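# Hang the headset by its headband on the stand's arm

## Task

Put the headset on the stand's arm so it hangs upright from the crown of its headband, in the span between the post and the lip, and is at rest. Most of its weight must rest directly on the stand's arm, not carried through the cable, with the robot taking at most a small share. At the finish nothing but the stand and the cable may be in contact with the headset, apart from the robot. The stand must stay upright and entirely on the table. The cable's loose end must lie above the table within its edges, and it must never drop far below the tabletop or stick far out past an edge at any moment, whether held or not. The two arms must not collide hard or push hard against each other; a hard push ends the run at zero. Declare completion once the headset hangs still, then release it and move the grippers away.

## Robot and tools

Robot: two arms, left_arm and right_arm, each with six joints and a two-finger gripper. The fingers point along the gripper's +z axis and close along its y axis. The reported end_effector_position is the point between the finger pads, roughly 1 cm short of the tips.

World frame: one shared frame with its origin on the tabletop midway between the arms. +z is up, +x runs out over the table, and left_arm sits on the +y side. The arm names do not correspond to image left or right. Positions are in metres; orientations are quaternions in w,x,y,z order. Printed hand positions can be somewhat off, more so at long reach.

Joint order: every row and every per-joint list uses this order for each arm: wrist roll, waist, wrist yaw, shoulder, elbow, wrist pitch. Then comes that arm's gripper opening. Stated ranges in radians: wrist roll -2.094 to 2.094, waist -2.618 to 3.054, wrist yaw -1.571 to 1.571, shoulder 0.000 to 3.142, elbow 0.000 to 3.142, wrist pitch -1.571 to 1.571. The real limits can be up to 0.036 rad away from these.

Row format: a single flat list of 14 numbers covering both arms, each in [-1, 1]: left_arm's six joint values and its opening, then the same seven for right_arm. Send all 14 even if only one arm moves. Joint values are scaled offsets, not poses. 1.0 equals 2.022 rad for wrist roll, 1.202 for waist, 2.022 for wrist yaw, 1.258 for shoulder, 1.238 for elbow and 2.073 for wrist pitch. The opening is absolute: +1 is fully open (about 0.094 m between the pads) and -1 is closed. You may add 12 optional numbers from 0 to 1 after the 14. These set per-joint stiffness scales, left arm's six then right arm's six, in the joint order above. They stay in force until changed.

execute_actions(actions): a list of up to 15 actions. Each action is a list of up to 15 rows, one row per 1/30 s step. If an action has fewer than 15 rows, its last row is held for the remaining steps. Joint offsets in every row are measured from the joint angles at the start of that action, not from the previous row. An empty list just returns the current state and images. An action is rejected for both arms if it would push a joint more than 0.036 rad beyond its range. If the first action fails that check, or any action is malformed, nothing in the call runs.

move(target, speed, blocking): target is one row as above. Its joint offsets count from the Joint positions in the most recent result that showed them. All joints follow paths that finish together, so the gripper traces a curve. speed is in rad/s for the joint with the longest path, from 0.01 to 2, default 0.5. Paths take 0.5 to 10 s and do not slow down for obstacles or the other arm. The opening is applied at the start. With blocking=false the call returns after 0.5 s and the motion continues. Use wait(0) to check on it, or stop to brake it. No new actions or moves are accepted until it ends. The result adds a move: line giving the outcome (done, off_target, moving, held, fault), limits=held or limits=none, and the joint farthest from target on each arm.

wait(seconds): 0 to 10. The arms hold their last command, and a running move keeps going.
stop(): brakes a running move; the arm needs room to decelerate.
zoom_image(camera, region): a closer view of one camera's latest image. region is [x0, y0, x1, y1] in that image's pixels, with the origin at top left, at most 504 by 504.
finished_scene(scene): pass the number of the scene being ended. This is irreversible.

Cameras: cam_head_left, cam_head_right, cam_high and cam_low are 504x504. cam_left_wrist and cam_right_wrist are 616x616 fisheye images whose pose follows their arm.

Results: a state line for each arm gives position and quaternion. Joint positions and Joint velocities list six joints per arm (rad, rad/s) plus the pad gap (m, m/s). Joint targets shows what the joints are currently being driven toward. grip_measured is the measured opening on the command scale. Step readings list joint angles at some steps, and HELD marks steps that were held back. "joint sent to its limit" means a joint was stopped at its real end. "joint command not followed" means a clearance check changed some joint targets. MOTOR HOT warns at 75 °C. OVER-TEMPERATURE FAULT means the arm stops at 90 °C and drops at 100 °C.

Motion notes: joint speed is capped. Each joint's target is kept within a fixed lead of its measured angle (0.202 waist, 0.258 shoulder, 0.238 elbow, 0.573 wrist pitch, 0.522 wrist yaw and roll). Targets are also scaled back if they would move the gripper more than 70 mm in a step, so big moves take several actions. Friction can leave a joint about 0.031 rad short, and smaller commands may do nothing.

Gripping: to hold something, command an opening about 0.03 below grip_measured; a smaller margin grips more lightly. Readings may be off by about 1 mm. Thin parts get less grip force.

Avoid: collisions or pressing between the arms; fast contact, or targets set far past a contact point, which hit or press harder; dropping or slipping the headset; tipping the stand; letting the cable end dangle off the table edge or below the top. Also avoid holding loads long enough to overheat motors. Occasional tugs or pushes may disturb objects. The simulation keeps running while you compose a reply, with the robot holding its last command.

Each tool is called after "Call:" by a JSON object that holds its "fn" and its "kwargs", one argument or row to a line.

## Session

Call:
{"fn": "execute_actions", "kwargs": {
  "actions": []
}}

Scene clock: 0.00 s.
left_arm: end_effector_position=(+0.3029, -0.1011, +0.2813) grip_measured=+1.000 end_effector_quat_wxyz=(+0.077, -0.324, +0.695, -0.637) | right_arm: end_effector_position=(+0.2492, -0.2368, +0.1624) grip_measured=+1.000 end_effector_quat_wxyz=(+0.184, +0.690, +0.696, +0.076)
Joint names: [wrist roll, waist, wrist yaw, shoulder, elbow, wrist pitch]
Joint positions: left_arm=[-1.9   -1.155 -0.074  1.684  1.24   0.267  0.094] | right_arm=[ 1.651  0.064  0.192  1.287  1.139 -1.069  0.094]
Joint velocities: left_arm=[ 0.037 -0.012  0.022 -0.012  0.017  0.007  0.   ] | right_arm=[ 0.022 -0.002 -0.037  0.007  0.002  0.022  0.   ]
Joint targets: left_arm=[-1.900 -1.155 -0.074 1.684 1.240 0.267] | right_arm=[1.651 0.064 0.192 1.287 1.139 -1.069]
Joint stiffness scale: left_arm=[1. 1. 1. 1. 1. 1.] | right_arm=[1. 1. 1. 1. 1. 1.]
camera_calibration (this result's frames):
cam_left_wrist: T_world_to_cam=[[0.212803, -0.125502, 0.969002, -0.349987], [-0.975278, -0.0877453, 0.202816, 0.260566], [0.0595715, -0.988206, -0.141071, 0.00741551], [0, 0, 0, 1]] pos_world=[0.32816, -0.0137324, 0.287337]
cam_right_wrist: T_world_to_cam=[[-0.862471, -0.37985, -0.334451, 0.189805], [-0.465619, 0.854518, 0.230212, 0.296106], [0.198348, 0.354278, -0.913863, 0.293183], [0, 0, 0, 1]] pos_world=[0.243421, -0.284798, 0.263242]

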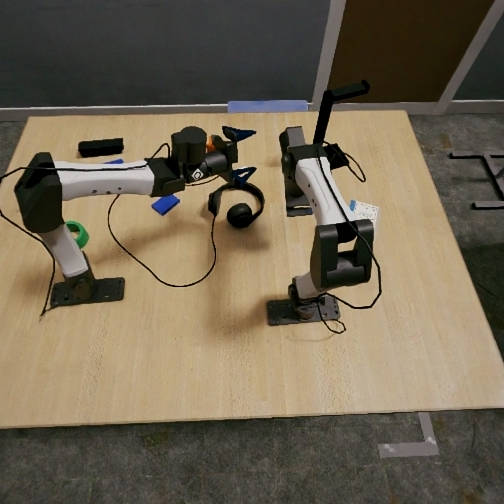

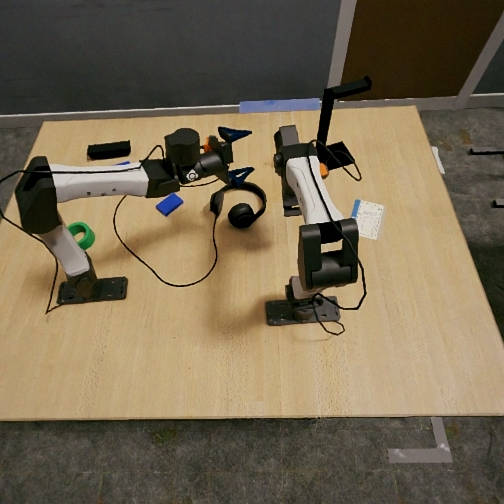

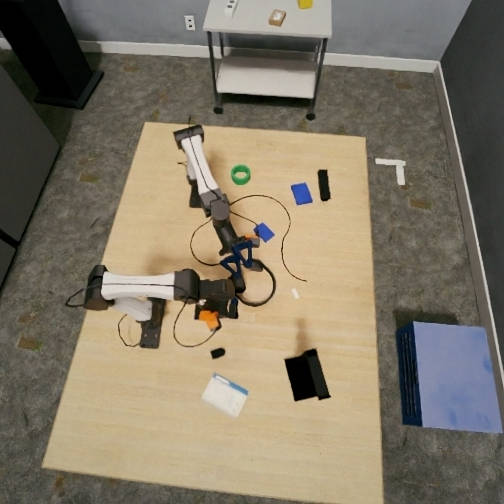

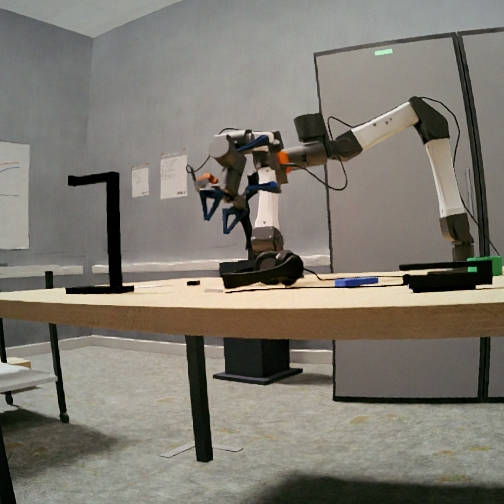

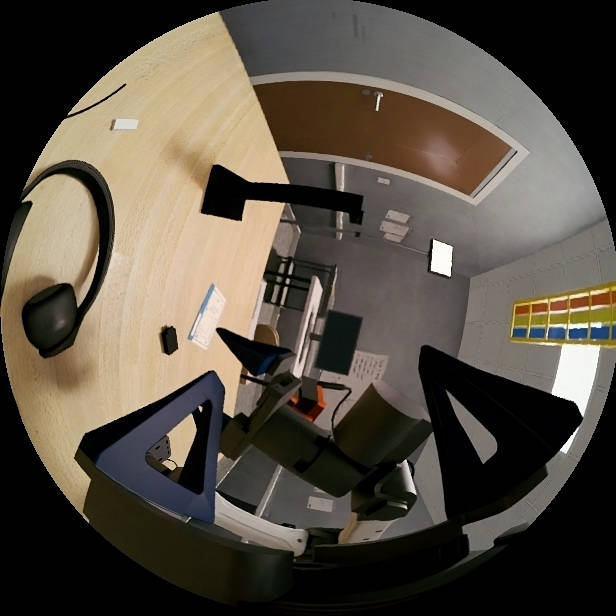

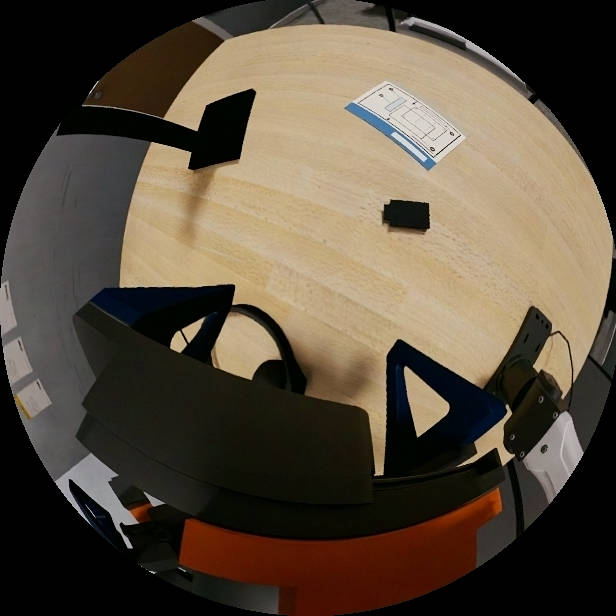

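Call:
{"fn": "move", "kwargs": {
  "target": [0,0.9,0,-0.5,0,0,1,-0.42,0.05,-0.095,0,0.2,-0.1,0.1],
  "speed": 1.2
}}

Call:
{"fn": "move", "kwargs": {
  "target": [0,0,0,0,0,0,1,0,0.1,0,0.5,0.3,-0.05,0.1],
  "speed": 1
}}

Scene clock: 47.87 s.
left_arm: end_effector_position=(+0.3833, +0.3782, +0.5546) grip_measured=+1.000 end_effector_quat_wxyz=(-0.504, +0.447, -0.285, +0.681) | right_arm: end_effector_position=(+0.2399, -0.1933, +0.2165) grip_measured=+0.102 end_effector_quat_wxyz=(+0.169, +0.310, +0.931, +0.086)
Joint names: [wrist roll, waist, wrist yaw, shoulder, elbow, wrist pitch]
Joint positions: left_arm=[-1.9   -0.082 -0.077  1.057  1.24   0.272  0.094] | right_arm=[ 0.812  0.11   0.007  1.287  1.36  -1.262  0.052]
Joint velocities: left_arm=[ 0.051 -0.007  0.022 -0.002 -0.012 -0.022  0.   ] | right_arm=[-0.022 -0.007 -0.007 -0.022 -0.002  0.007  0.001]
Joint targets: left_arm=[-1.900 -0.074 -0.074 1.055 1.240 0.266] | right_arm=[0.802 0.123 -0.000 1.287 1.387 -1.276]
Joint stiffness scale: left_arm=[1. 1. 1. 1. 1. 1.] | right_arm=[1. 1. 1. 1. 1. 1.]
move: off_target (right_arm); limits=none; left_arm: farthest joint: the waist, 0.008 radians from its target (1.082 radians at the start); right_arm: farthest joint: the elbow, 0.026 radians from its target (0.248 radians at the start)
camera_calibration (this result's frames):
cam_left_wrist: T_world_to_cam=[[-0.401614, 0.13687, 0.905523, -0.40028], [-0.432649, -0.899829, -0.0558778, 0.568245], [0.807168, -0.414215, 0.420601, -0.300369], [0, 0, 0, 1]] pos_world=[0.327541, 0.441693, 0.520551]
cam_right_wrist: T_world_to_cam=[[-0.23952, -0.948162, -0.20885, -0.0701034], [-0.963044, 0.204727, 0.175024, 0.247777], [-0.123194, 0.243053, -0.962158, 0.395137], [0, 0, 0, 1]] pos_world=[0.270508, -0.213236, 0.322176]

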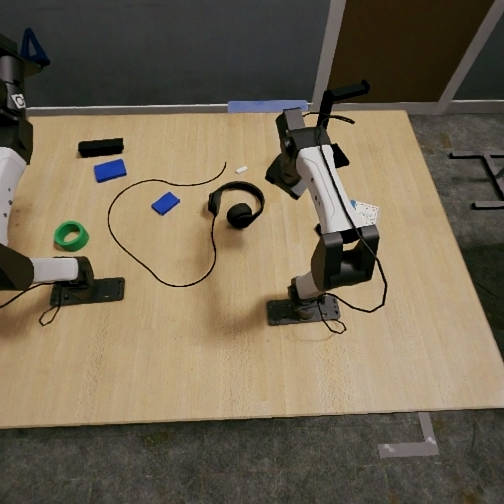

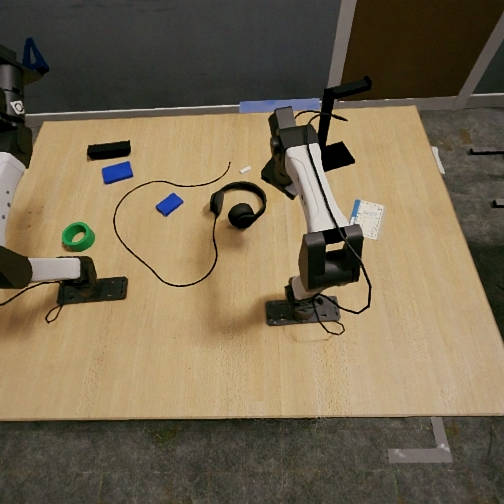

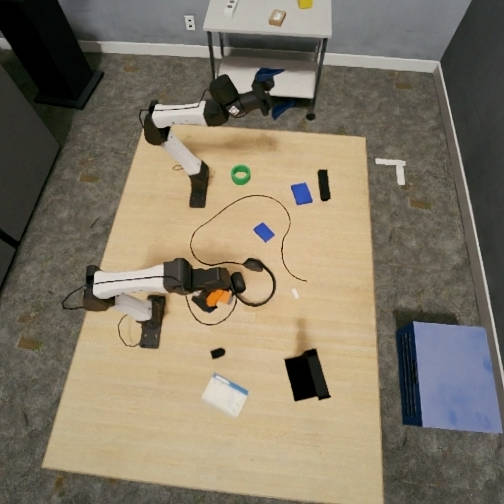

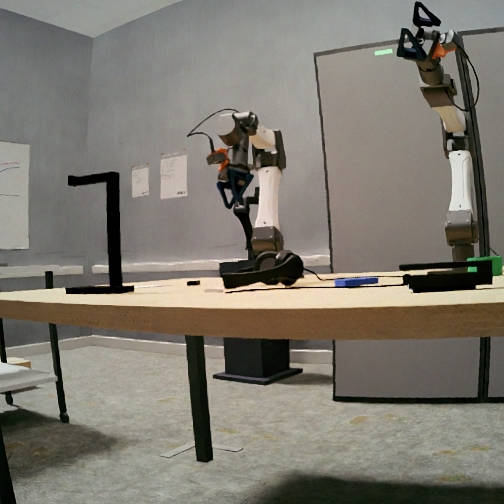

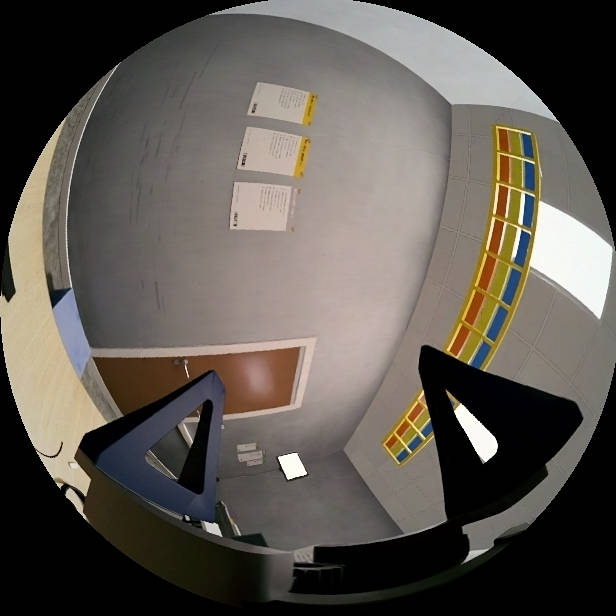

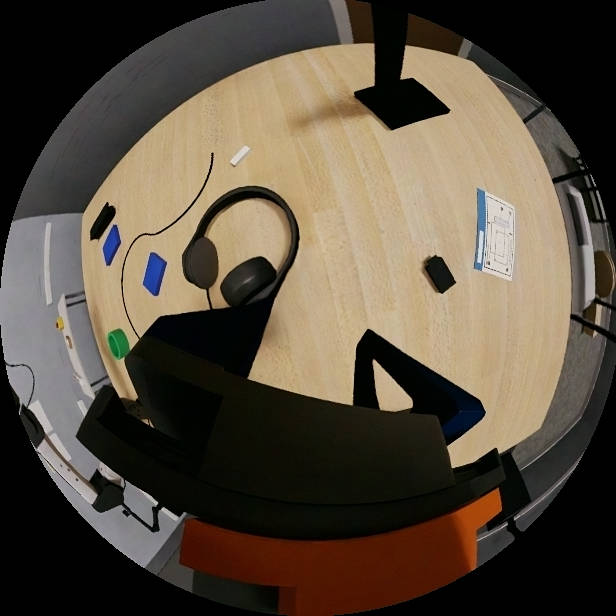

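Scene clock: 49.30 s.
left_arm: end_effector_position=(+0.3833, +0.3782, +0.5546) grip_measured=+1.000 end_effector_quat_wxyz=(-0.504, +0.447, -0.285, +0.681) | right_arm: end_effector_position=(+0.3163, -0.1398, +0.1221) grip_measured=+0.102 end_effector_quat_wxyz=(+0.005, +0.263, +0.965, -0.001)
Joint names: [wrist roll, waist, wrist yaw, shoulder, elbow, wrist pitch]
Joint positions: left_arm=[-1.9   -0.082 -0.077  1.057  1.24   0.272  0.094] | right_arm=[ 0.812  0.219  0.007  1.92   1.705 -1.349  0.052]
Joint velocities: left_arm=[-0.022 -0.002 -0.022 -0.007 -0.007  0.037  0.   ] | right_arm=[-0.066 -0.002 -0.022 -0.007  0.002 -0.007 -0.   ]
Joint targets: left_arm=[-1.900 -0.082 -0.077 1.057 1.240 0.272] | right_arm=[0.812 0.230 0.007 1.917 1.732 -1.365]
Joint stiffness scale: left_arm=[1. 1. 1. 1. 1. 1.] | right_arm=[1. 1. 1. 1. 1. 1.]
move: off_target (right_arm); limits=none; left_arm: farthest joint: the waist, 0.000 radians from its target (0.000 radians at the start); right_arm: farthest joint: the elbow, 0.026 radians from its target (0.371 radians at the start)
camera_calibration (this result's frames):
cam_left_wrist: T_world_to_cam=[[-0.401614, 0.13687, 0.905523, -0.40028], [-0.432649, -0.899829, -0.0558778, 0.568245], [0.807168, -0.414215, 0.420601, -0.300369], [0, 0, 0, 1]] pos_world=[0.327541, 0.441693, 0.520551]
cam_right_wrist: T_world_to_cam=[[-0.181487, -0.982163, -0.0491852, -0.063345], [-0.857148, 0.133474, 0.497476, 0.244122], [-0.482037, 0.132444, -0.866082, 0.387049], [0, 0, 0, 1]] pos_world=[0.384325, -0.146062, 0.210656]

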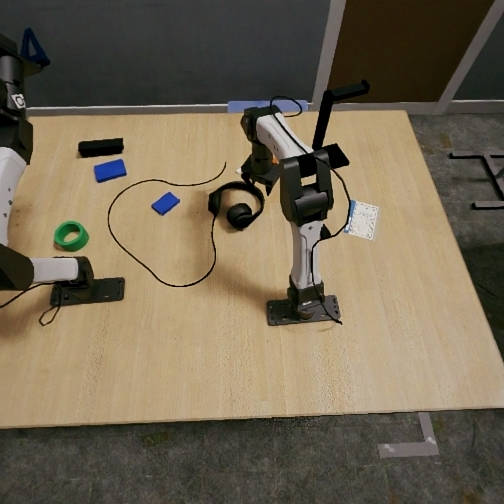

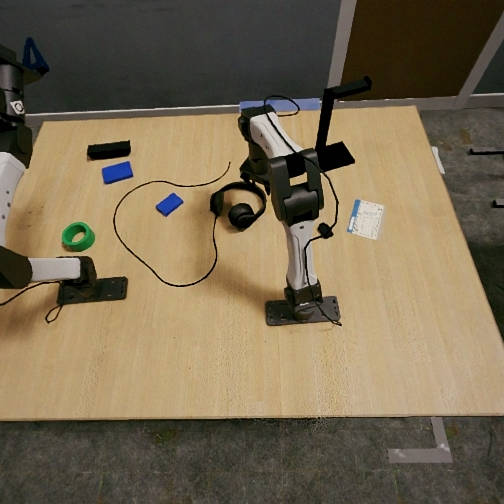

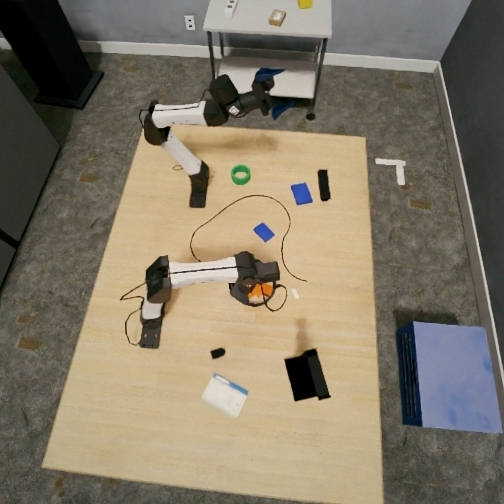

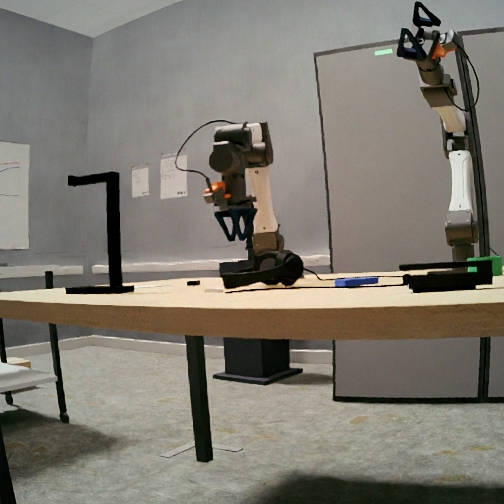

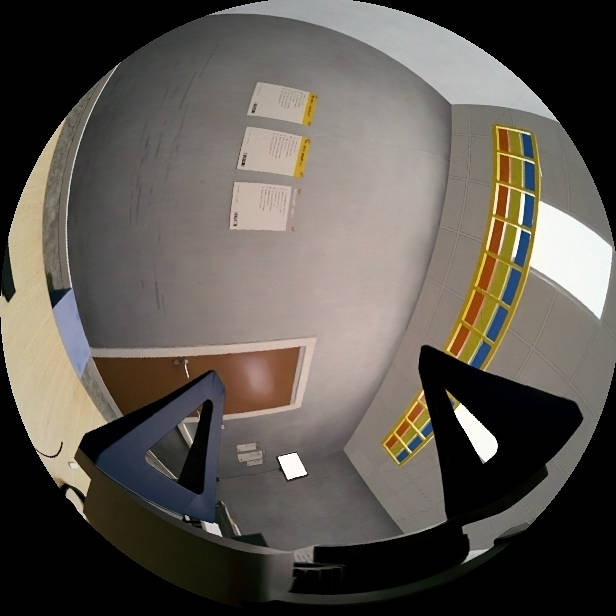

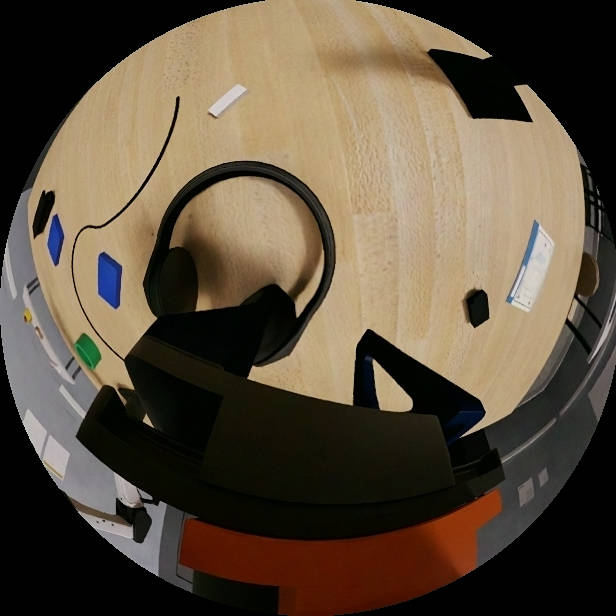

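Call:
{"fn": "move", "kwargs": {
  "target": [0,0,0,0,0,0,1,-0.08,-0.02,0,0.095,-0.185,0.165,-0.15],
  "speed": 0.3
}}

Scene clock: 60.67 s.
left_arm: end_effector_position=(+0.3833, +0.3782, +0.5546) grip_measured=+1.000 end_effector_quat_wxyz=(-0.504, +0.447, -0.285, +0.681) | right_arm: end_effector_position=(+0.3336, -0.1392, +0.0297) grip_measured=-0.148 end_effector_quat_wxyz=(+0.005, +0.194, +0.981, -0.001)
Joint names: [wrist roll, waist, wrist yaw, shoulder, elbow, wrist pitch]
Joint positions: left_arm=[-1.9   -0.082 -0.077  1.057  1.24   0.272  0.094] | right_arm=[ 0.66   0.208  0.007  2.034  1.495 -1.024  0.04 ]
Joint velocities: left_arm=[ 0.081 -0.012 -0.007 -0.007  0.002 -0.007  0.   ] | right_arm=[-0.007 -0.002  0.037  0.012  0.012 -0.066  0.001]
Joint targets: left_arm=[-1.900 -0.082 -0.077 1.057 1.240 0.272] | right_arm=[0.650 0.195 0.007 2.039 1.476 -1.007]
Joint stiffness scale: left_arm=[1. 1. 1. 1. 1. 1.] | right_arm=[1. 1. 1. 1. 1. 1.]
move: done; limits=none; left_arm: farthest joint: the waist, 0.000 radians from its target (0.000 radians at the start); right_arm: farthest joint: the elbow, 0.019 radians from its target (0.229 radians at the start)
camera_calibration (this result's frames):
cam_left_wrist: T_world_to_cam=[[-0.401614, 0.13687, 0.905523, -0.40028], [-0.432649, -0.899829, -0.0558778, 0.568245], [0.807168, -0.414215, 0.420601, -0.300369], [0, 0, 0, 1]] pos_world=[0.327541, 0.441693, 0.520551]
cam_right_wrist: T_world_to_cam=[[-0.0415021, -0.997981, -0.0480746, -0.113133], [-0.867612, 0.0121346, 0.497094, 0.291418], [-0.495507, 0.0623405, -0.866364, 0.309983], [0, 0, 0, 1]] pos_world=[0.401741, -0.135766, 0.118257]

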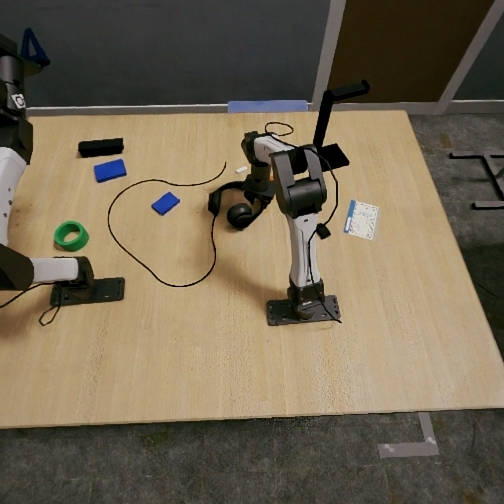

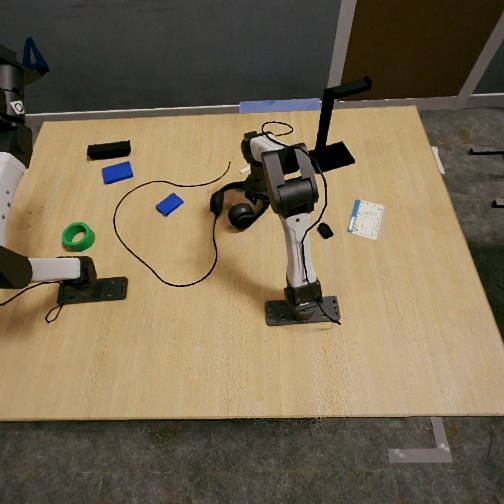

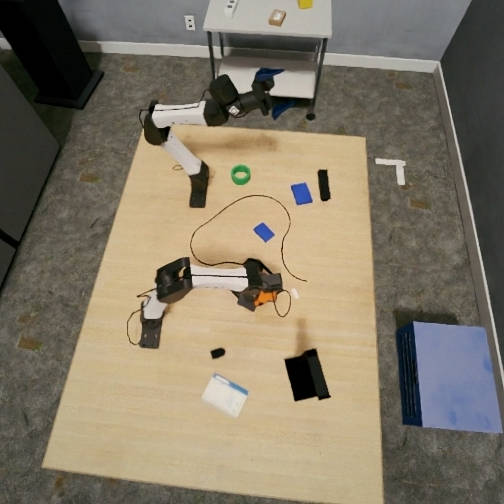

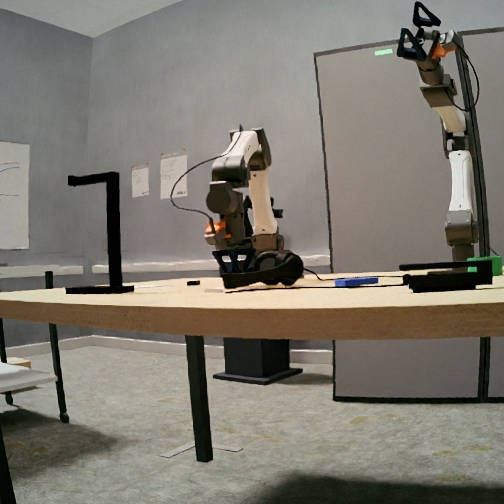

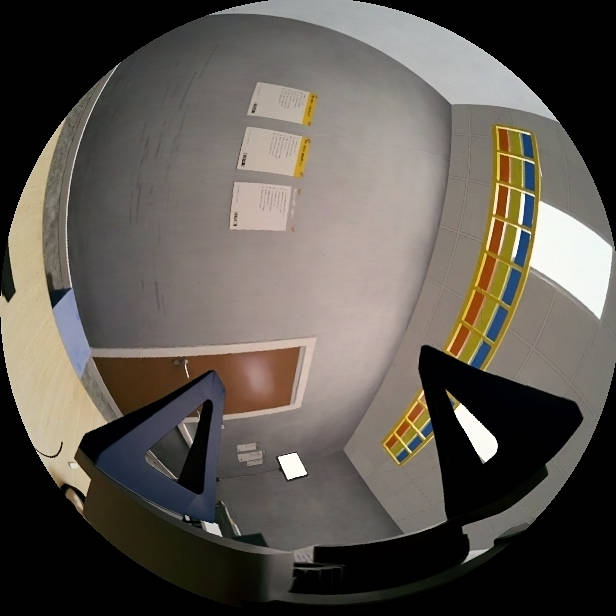

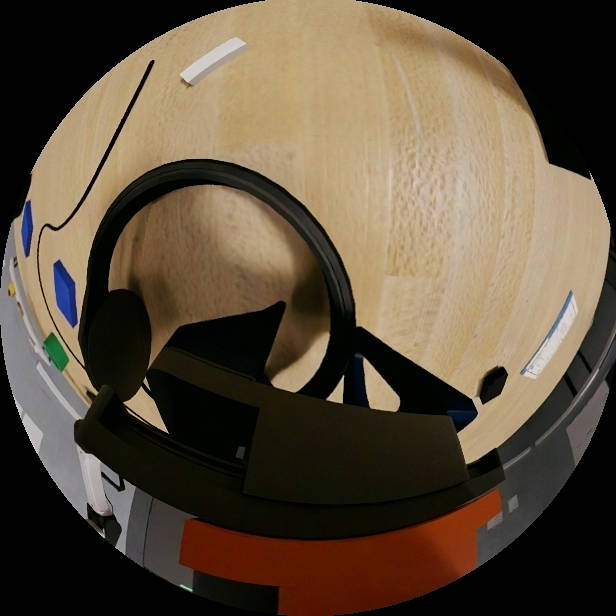

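Call:
{"fn": "execute_actions", "kwargs": {
  "actions": [
    [[0,0,0,0,0,0,1,0,-0.03,0,0,-0.02,0.01,-0.6]],
    [[0,0,0,0,0,0,1,0,0,0,0,0,0,-0.82]],
    [[0,0,0,0,0,0,1,0,0,0,0,0,0,-0.92]]
  ]
}}

Call:
{"fn": "move", "kwargs": {
  "target": [0,0,0,0,0,0,1,-0.15,0,0,-0.35,0,0,-0.92],
  "speed": 0.5
}}

Scene clock: 71.53 s.
left_arm: end_effector_position=(+0.3833, +0.3782, +0.5546) grip_measured=+1.000 end_effector_quat_wxyz=(-0.504, +0.447, -0.285, +0.681) | right_arm: end_effector_position=(+0.3377, -0.1436, +0.0291) grip_measured=-0.844 end_effector_quat_wxyz=(+0.005, +0.208, +0.978, +0.014)
Joint names: [wrist roll, waist, wrist yaw, shoulder, elbow, wrist pitch]
Joint positions: left_arm=[-1.9   -0.082 -0.077  1.057  1.24   0.272  0.094] | right_arm=[ 0.661  0.182 -0.02   2.034  1.492 -1.009  0.007]
Joint velocities: left_arm=[-0.007 -0.017 -0.007  0.012  0.002 -0.007  0.   ] | right_arm=[-0.022 -0.007 -0.007  0.002 -0.002 -0.051  0.001]
Joint targets: left_arm=[-1.900 -0.082 -0.077 1.057 1.240 0.272] | right_arm=[0.662 0.182 -0.004 2.034 1.492 -1.009]
Joint stiffness scale: left_arm=[1. 1. 1. 1. 1. 1.] | right_arm=[1. 1. 1. 1. 1. 1.]
Step readings (joint positions; steps 1 to 15: 1st action; 16 to 30: 2nd action; 31 to 45: 3rd action):
0: left_arm=[-1.900 -0.082 -0.077 1.057 1.240 0.272] | right_arm=[0.660 0.208 0.007 2.034 1.495 -1.023]
1: left_arm=[-1.900 -0.082 -0.077 1.057 1.240 0.272] | right_arm=[0.660 0.206 0.009 2.034 1.495 -1.023]
2: left_arm=[-1.900 -0.082 -0.077 1.057 1.240 0.272] | right_arm=[0.660 0.201 0.009 2.034 1.494 -1.022]
4: left_arm=[-1.900 -0.082 -0.077 1.057 1.240 0.272] | right_arm=[0.660 0.191 0.007 2.034 1.493 -1.019]
8: left_arm=[-1.900 -0.082 -0.077 1.057 1.240 0.272] | right_arm=[0.660 0.183 0.006 2.034 1.492 -1.019]
15: left_arm=[-1.900 -0.082 -0.077 1.057 1.240 0.272] | right_arm=[0.660 0.183 0.006 2.034 1.492 -1.019]
16: left_arm=[-1.900 -0.082 -0.077 1.057 1.240 0.272] | right_arm=[0.657 0.183 0.005 2.034 1.492 -1.020]
17: left_arm=[-1.900 -0.082 -0.077 1.057 1.240 0.272] | right_arm=[0.649 0.184 -0.001 2.034 1.492 -1.031]
19: left_arm=[-1.900 -0.082 -0.077 1.057 1.240 0.272] | right_arm=[0.662 0.183 -0.000 2.034 1.492 -1.012]
23: left_arm=[-1.900 -0.082 -0.077 1.057 1.240 0.272] | right_arm=[0.662 0.182 -0.003 2.034 1.492 -1.009]
30: left_arm=[-1.900 -0.082 -0.077 1.057 1.240 0.272] | right_arm=[0.662 0.182 -0.004 2.034 1.492 -1.009]
31: left_arm=[-1.900 -0.082 -0.077 1.057 1.240 0.272] | right_arm=[0.661 0.182 -0.007 2.034 1.492 -1.009]
32: left_arm=[-1.900 -0.082 -0.077 1.057 1.240 0.272] | right_arm=[0.661 0.182 -0.014 2.034 1.492 -1.009]
34: left_arm=[-1.900 -0.082 -0.077 1.057 1.240 0.272] | right_arm=[0.661 0.182 -0.019 2.034 1.492 -1.009]
38: left_arm=[-1.900 -0.082 -0.077 1.057 1.240 0.272] | right_arm=[0.661 0.182 -0.020 2.034 1.492 -1.009]
45: Joint positions above
camera_calibration (this result's frames):
cam_left_wrist: T_world_to_cam=[[-0.401614, 0.13687, 0.905523, -0.40028], [-0.432649, -0.899829, -0.0558778, 0.568245], [0.807168, -0.414215, 0.420601, -0.300369], [0, 0, 0, 1]] pos_world=[0.327541, 0.441693, 0.520551]
cam_right_wrist: T_world_to_cam=[[-0.0681618, -0.994599, -0.0782698, -0.10701], [-0.869524, 0.0207579, 0.493454, 0.297279], [-0.489164, 0.101692, -0.866243, 0.315288], [0, 0, 0, 1]] pos_world=[0.405425, -0.144665, 0.118047]

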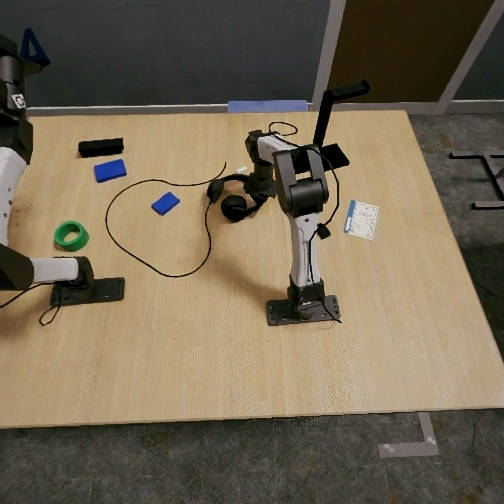

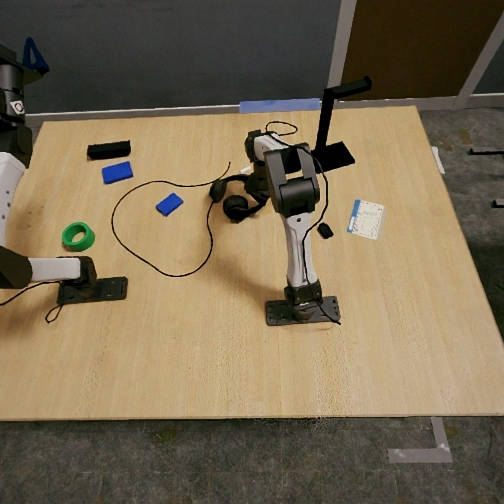

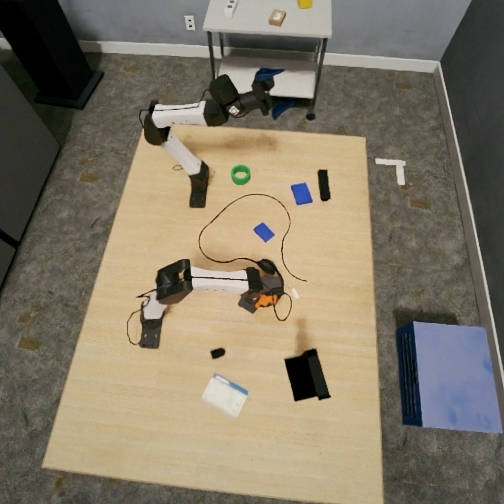

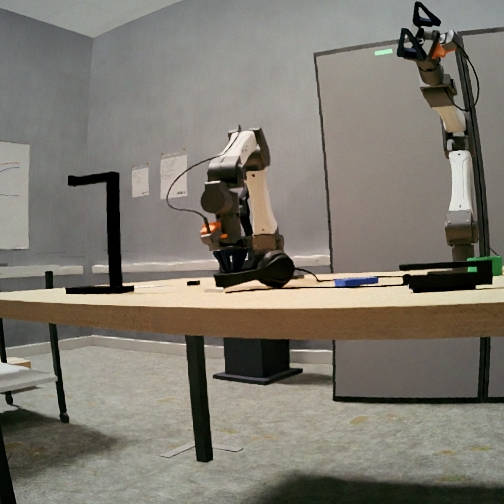

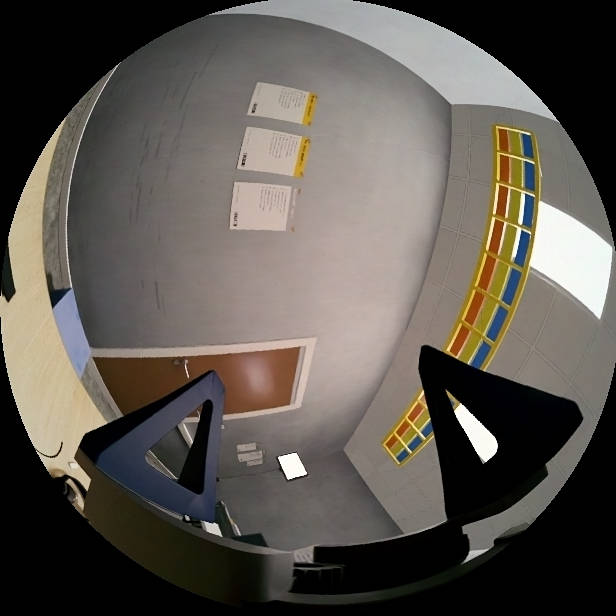

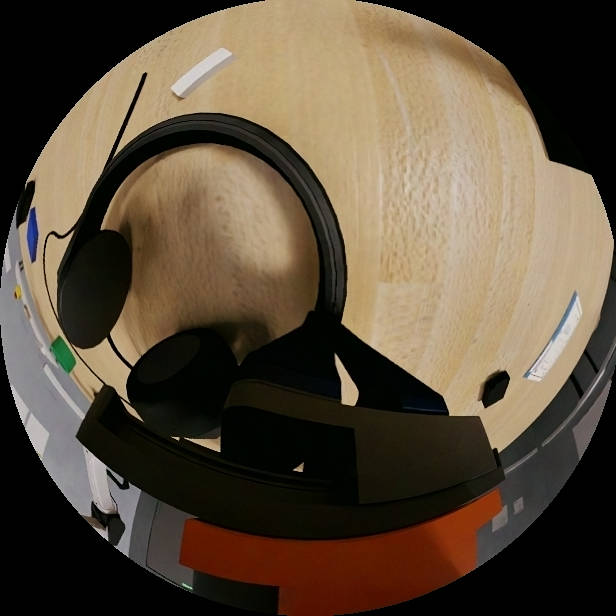

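Scene clock: 73.17 s.
left_arm: end_effector_position=(+0.3833, +0.3782, +0.5546) grip_measured=+1.000 end_effector_quat_wxyz=(-0.504, +0.447, -0.285, +0.681) | right_arm: end_effector_position=(+0.3387, -0.1457, +0.1863) grip_measured=-0.848 end_effector_quat_wxyz=(+0.207, +0.057, +0.974, +0.068)
Joint names: [wrist roll, waist, wrist yaw, shoulder, elbow, wrist pitch]
Joint positions: left_arm=[-1.9   -0.082 -0.077  1.057  1.24   0.272  0.094] | right_arm=[ 0.361  0.182 -0.007  1.607  1.492 -1.017  0.007]
Joint velocities: left_arm=[-0.022  0.012  0.022  0.002 -0.007 -0.037  0.   ] | right_arm=[ 0.007  0.007 -0.066  0.002  0.022 -0.051 -0.   ]
Joint targets: left_arm=[-1.900 -0.082 -0.077 1.057 1.240 0.272] | right_arm=[0.358 0.182 -0.020 1.593 1.492 -1.008]
Joint stiffness scale: left_arm=[1. 1. 1. 1. 1. 1.] | right_arm=[1. 1. 1. 1. 1. 1.]
move: done; limits=none; left_arm: farthest joint: the waist, 0.000 radians from its target (0.000 radians at the start); right_arm: farthest joint: the shoulder, 0.013 radians from its target (0.440 radians at the start)
camera_calibration (this result's frames):
cam_left_wrist: T_world_to_cam=[[-0.401614, 0.13687, 0.905523, -0.40028], [-0.432649, -0.899829, -0.0558778, 0.568245], [0.807168, -0.414215, 0.420601, -0.300369], [0, 0, 0, 1]] pos_world=[0.327541, 0.441693, 0.520551]
cam_right_wrist: T_world_to_cam=[[0.254244, -0.965353, -0.0587624, -0.205302], [-0.961584, -0.25882, 0.0914797, 0.285961], [-0.103519, 0.0332468, -0.994072, 0.335375], [0, 0, 0, 1]] pos_world=[0.36189, -0.135327, 0.295163]

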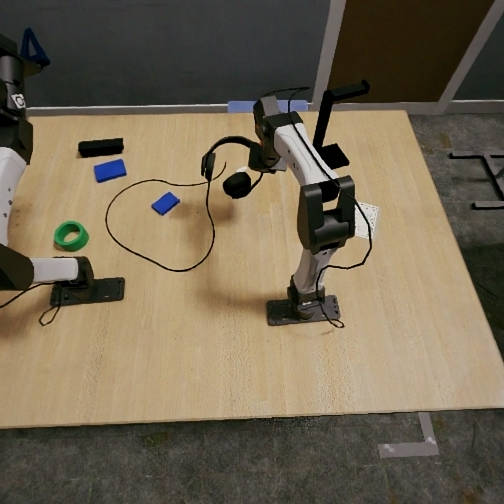

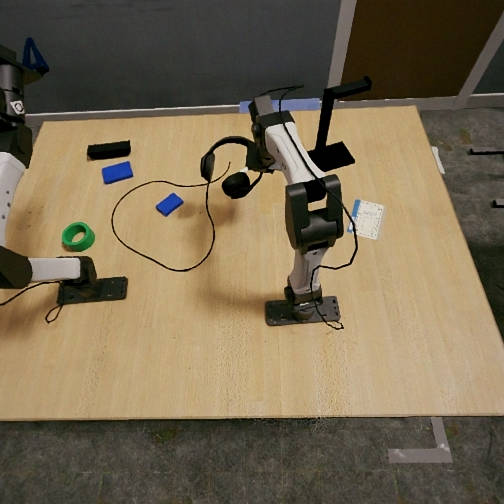

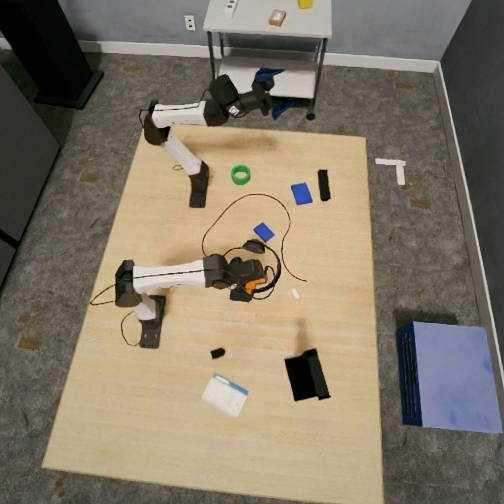

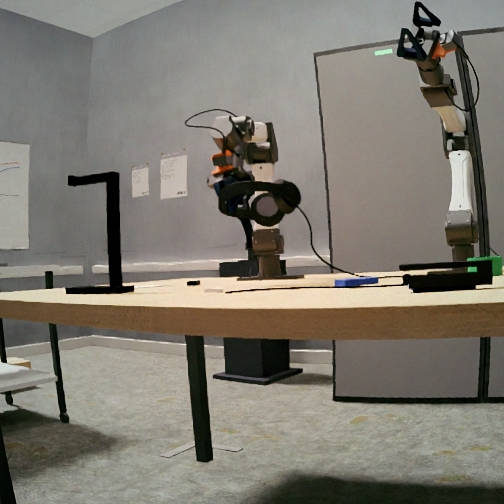

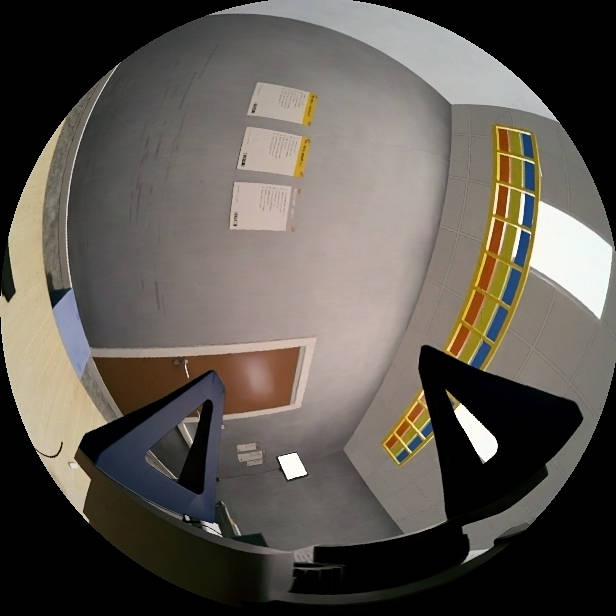

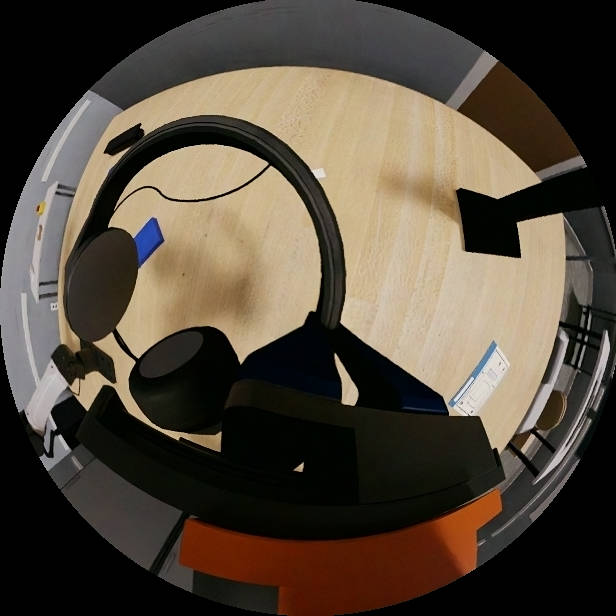

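Call:
{"fn": "move", "kwargs": {
  "target": [0,0,0,0,0,0,1,-0.426,-0.65,0.22,-0.25,-0.43,0.71,-0.9],
  "speed": 0.6
}}

Scene clock: 89.23 s.
left_arm: end_effector_position=(+0.3833, +0.3782, +0.5546) grip_measured=+1.000 end_effector_quat_wxyz=(-0.504, +0.447, -0.285, +0.681) | right_arm: end_effector_position=(+0.3054, -0.5207, +0.3482) grip_measured=-0.847 end_effector_quat_wxyz=(+0.536, +0.162, +0.678, -0.475)
Joint names: [wrist roll, waist, wrist yaw, shoulder, elbow, wrist pitch]
Joint positions: left_arm=[-1.9   -0.082 -0.077  1.057  1.24   0.272  0.094] | right_arm=[-0.503 -0.59   0.43   1.32   0.969  0.38   0.007]
Joint velocities: left_arm=[ 0.022  0.002 -0.007 -0.012  0.002 -0.051  0.   ] | right_arm=[-0.007 -0.012  0.037 -0.012 -0.012  0.037  0.   ]
Joint targets: left_arm=[-1.900 -0.082 -0.077 1.057 1.240 0.272] | right_arm=[-0.501 -0.599 0.438 1.293 0.960 0.454]
Joint stiffness scale: left_arm=[1. 1. 1. 1. 1. 1.] | right_arm=[1. 1. 1. 1. 1. 1.]
move: off_target (right_arm); limits=none; left_arm: farthest joint: the waist, 0.000 radians from its target (0.000 radians at the start); right_arm: farthest joint: the wrist pitch, 0.075 radians from its target (1.472 radians at the start)
camera_calibration (this result's frames):
cam_left_wrist: T_world_to_cam=[[-0.401614, 0.13687, 0.905523, -0.40028], [-0.432649, -0.899829, -0.0558778, 0.568245], [0.807168, -0.414215, 0.420601, -0.300369], [0, 0, 0, 1]] pos_world=[0.327541, 0.441693, 0.520551]
cam_right_wrist: T_world_to_cam=[[-0.52707, -0.409327, 0.744747, -0.301028], [-0.82196, 0.0229871, -0.569081, 0.476217], [0.21582, -0.912098, -0.348566, -0.30916], [0, 0, 0, 1]] pos_world=[0.299491, -0.41615, 0.387433]

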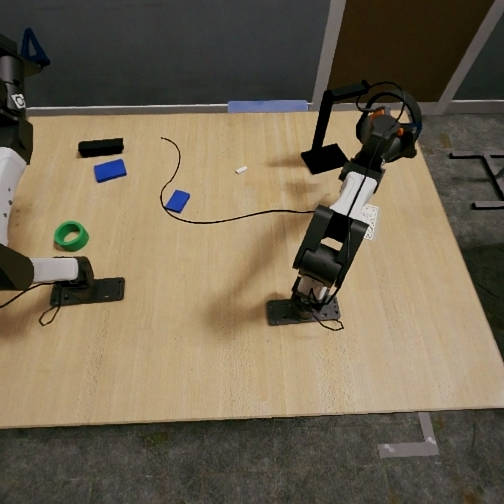

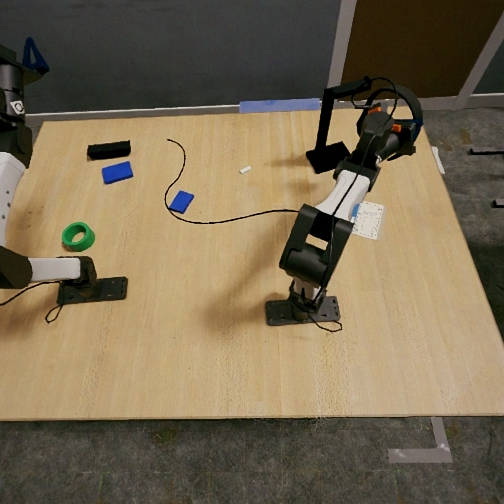

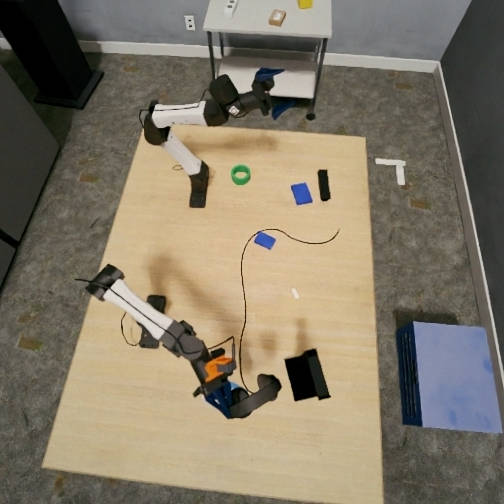

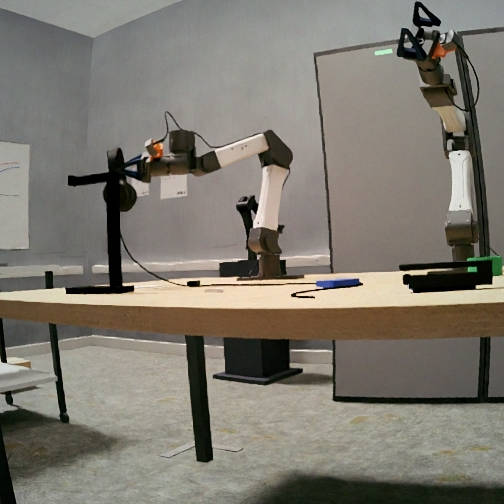

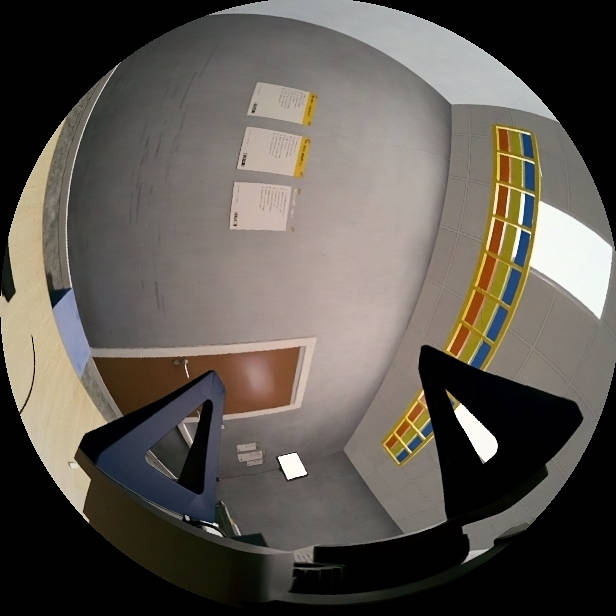

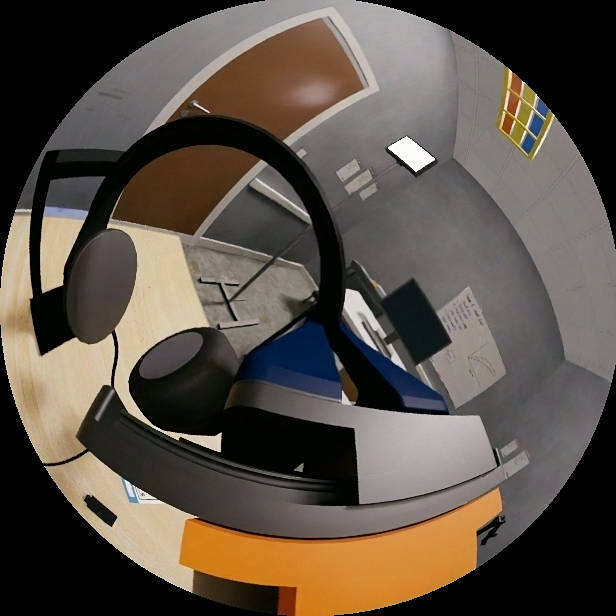

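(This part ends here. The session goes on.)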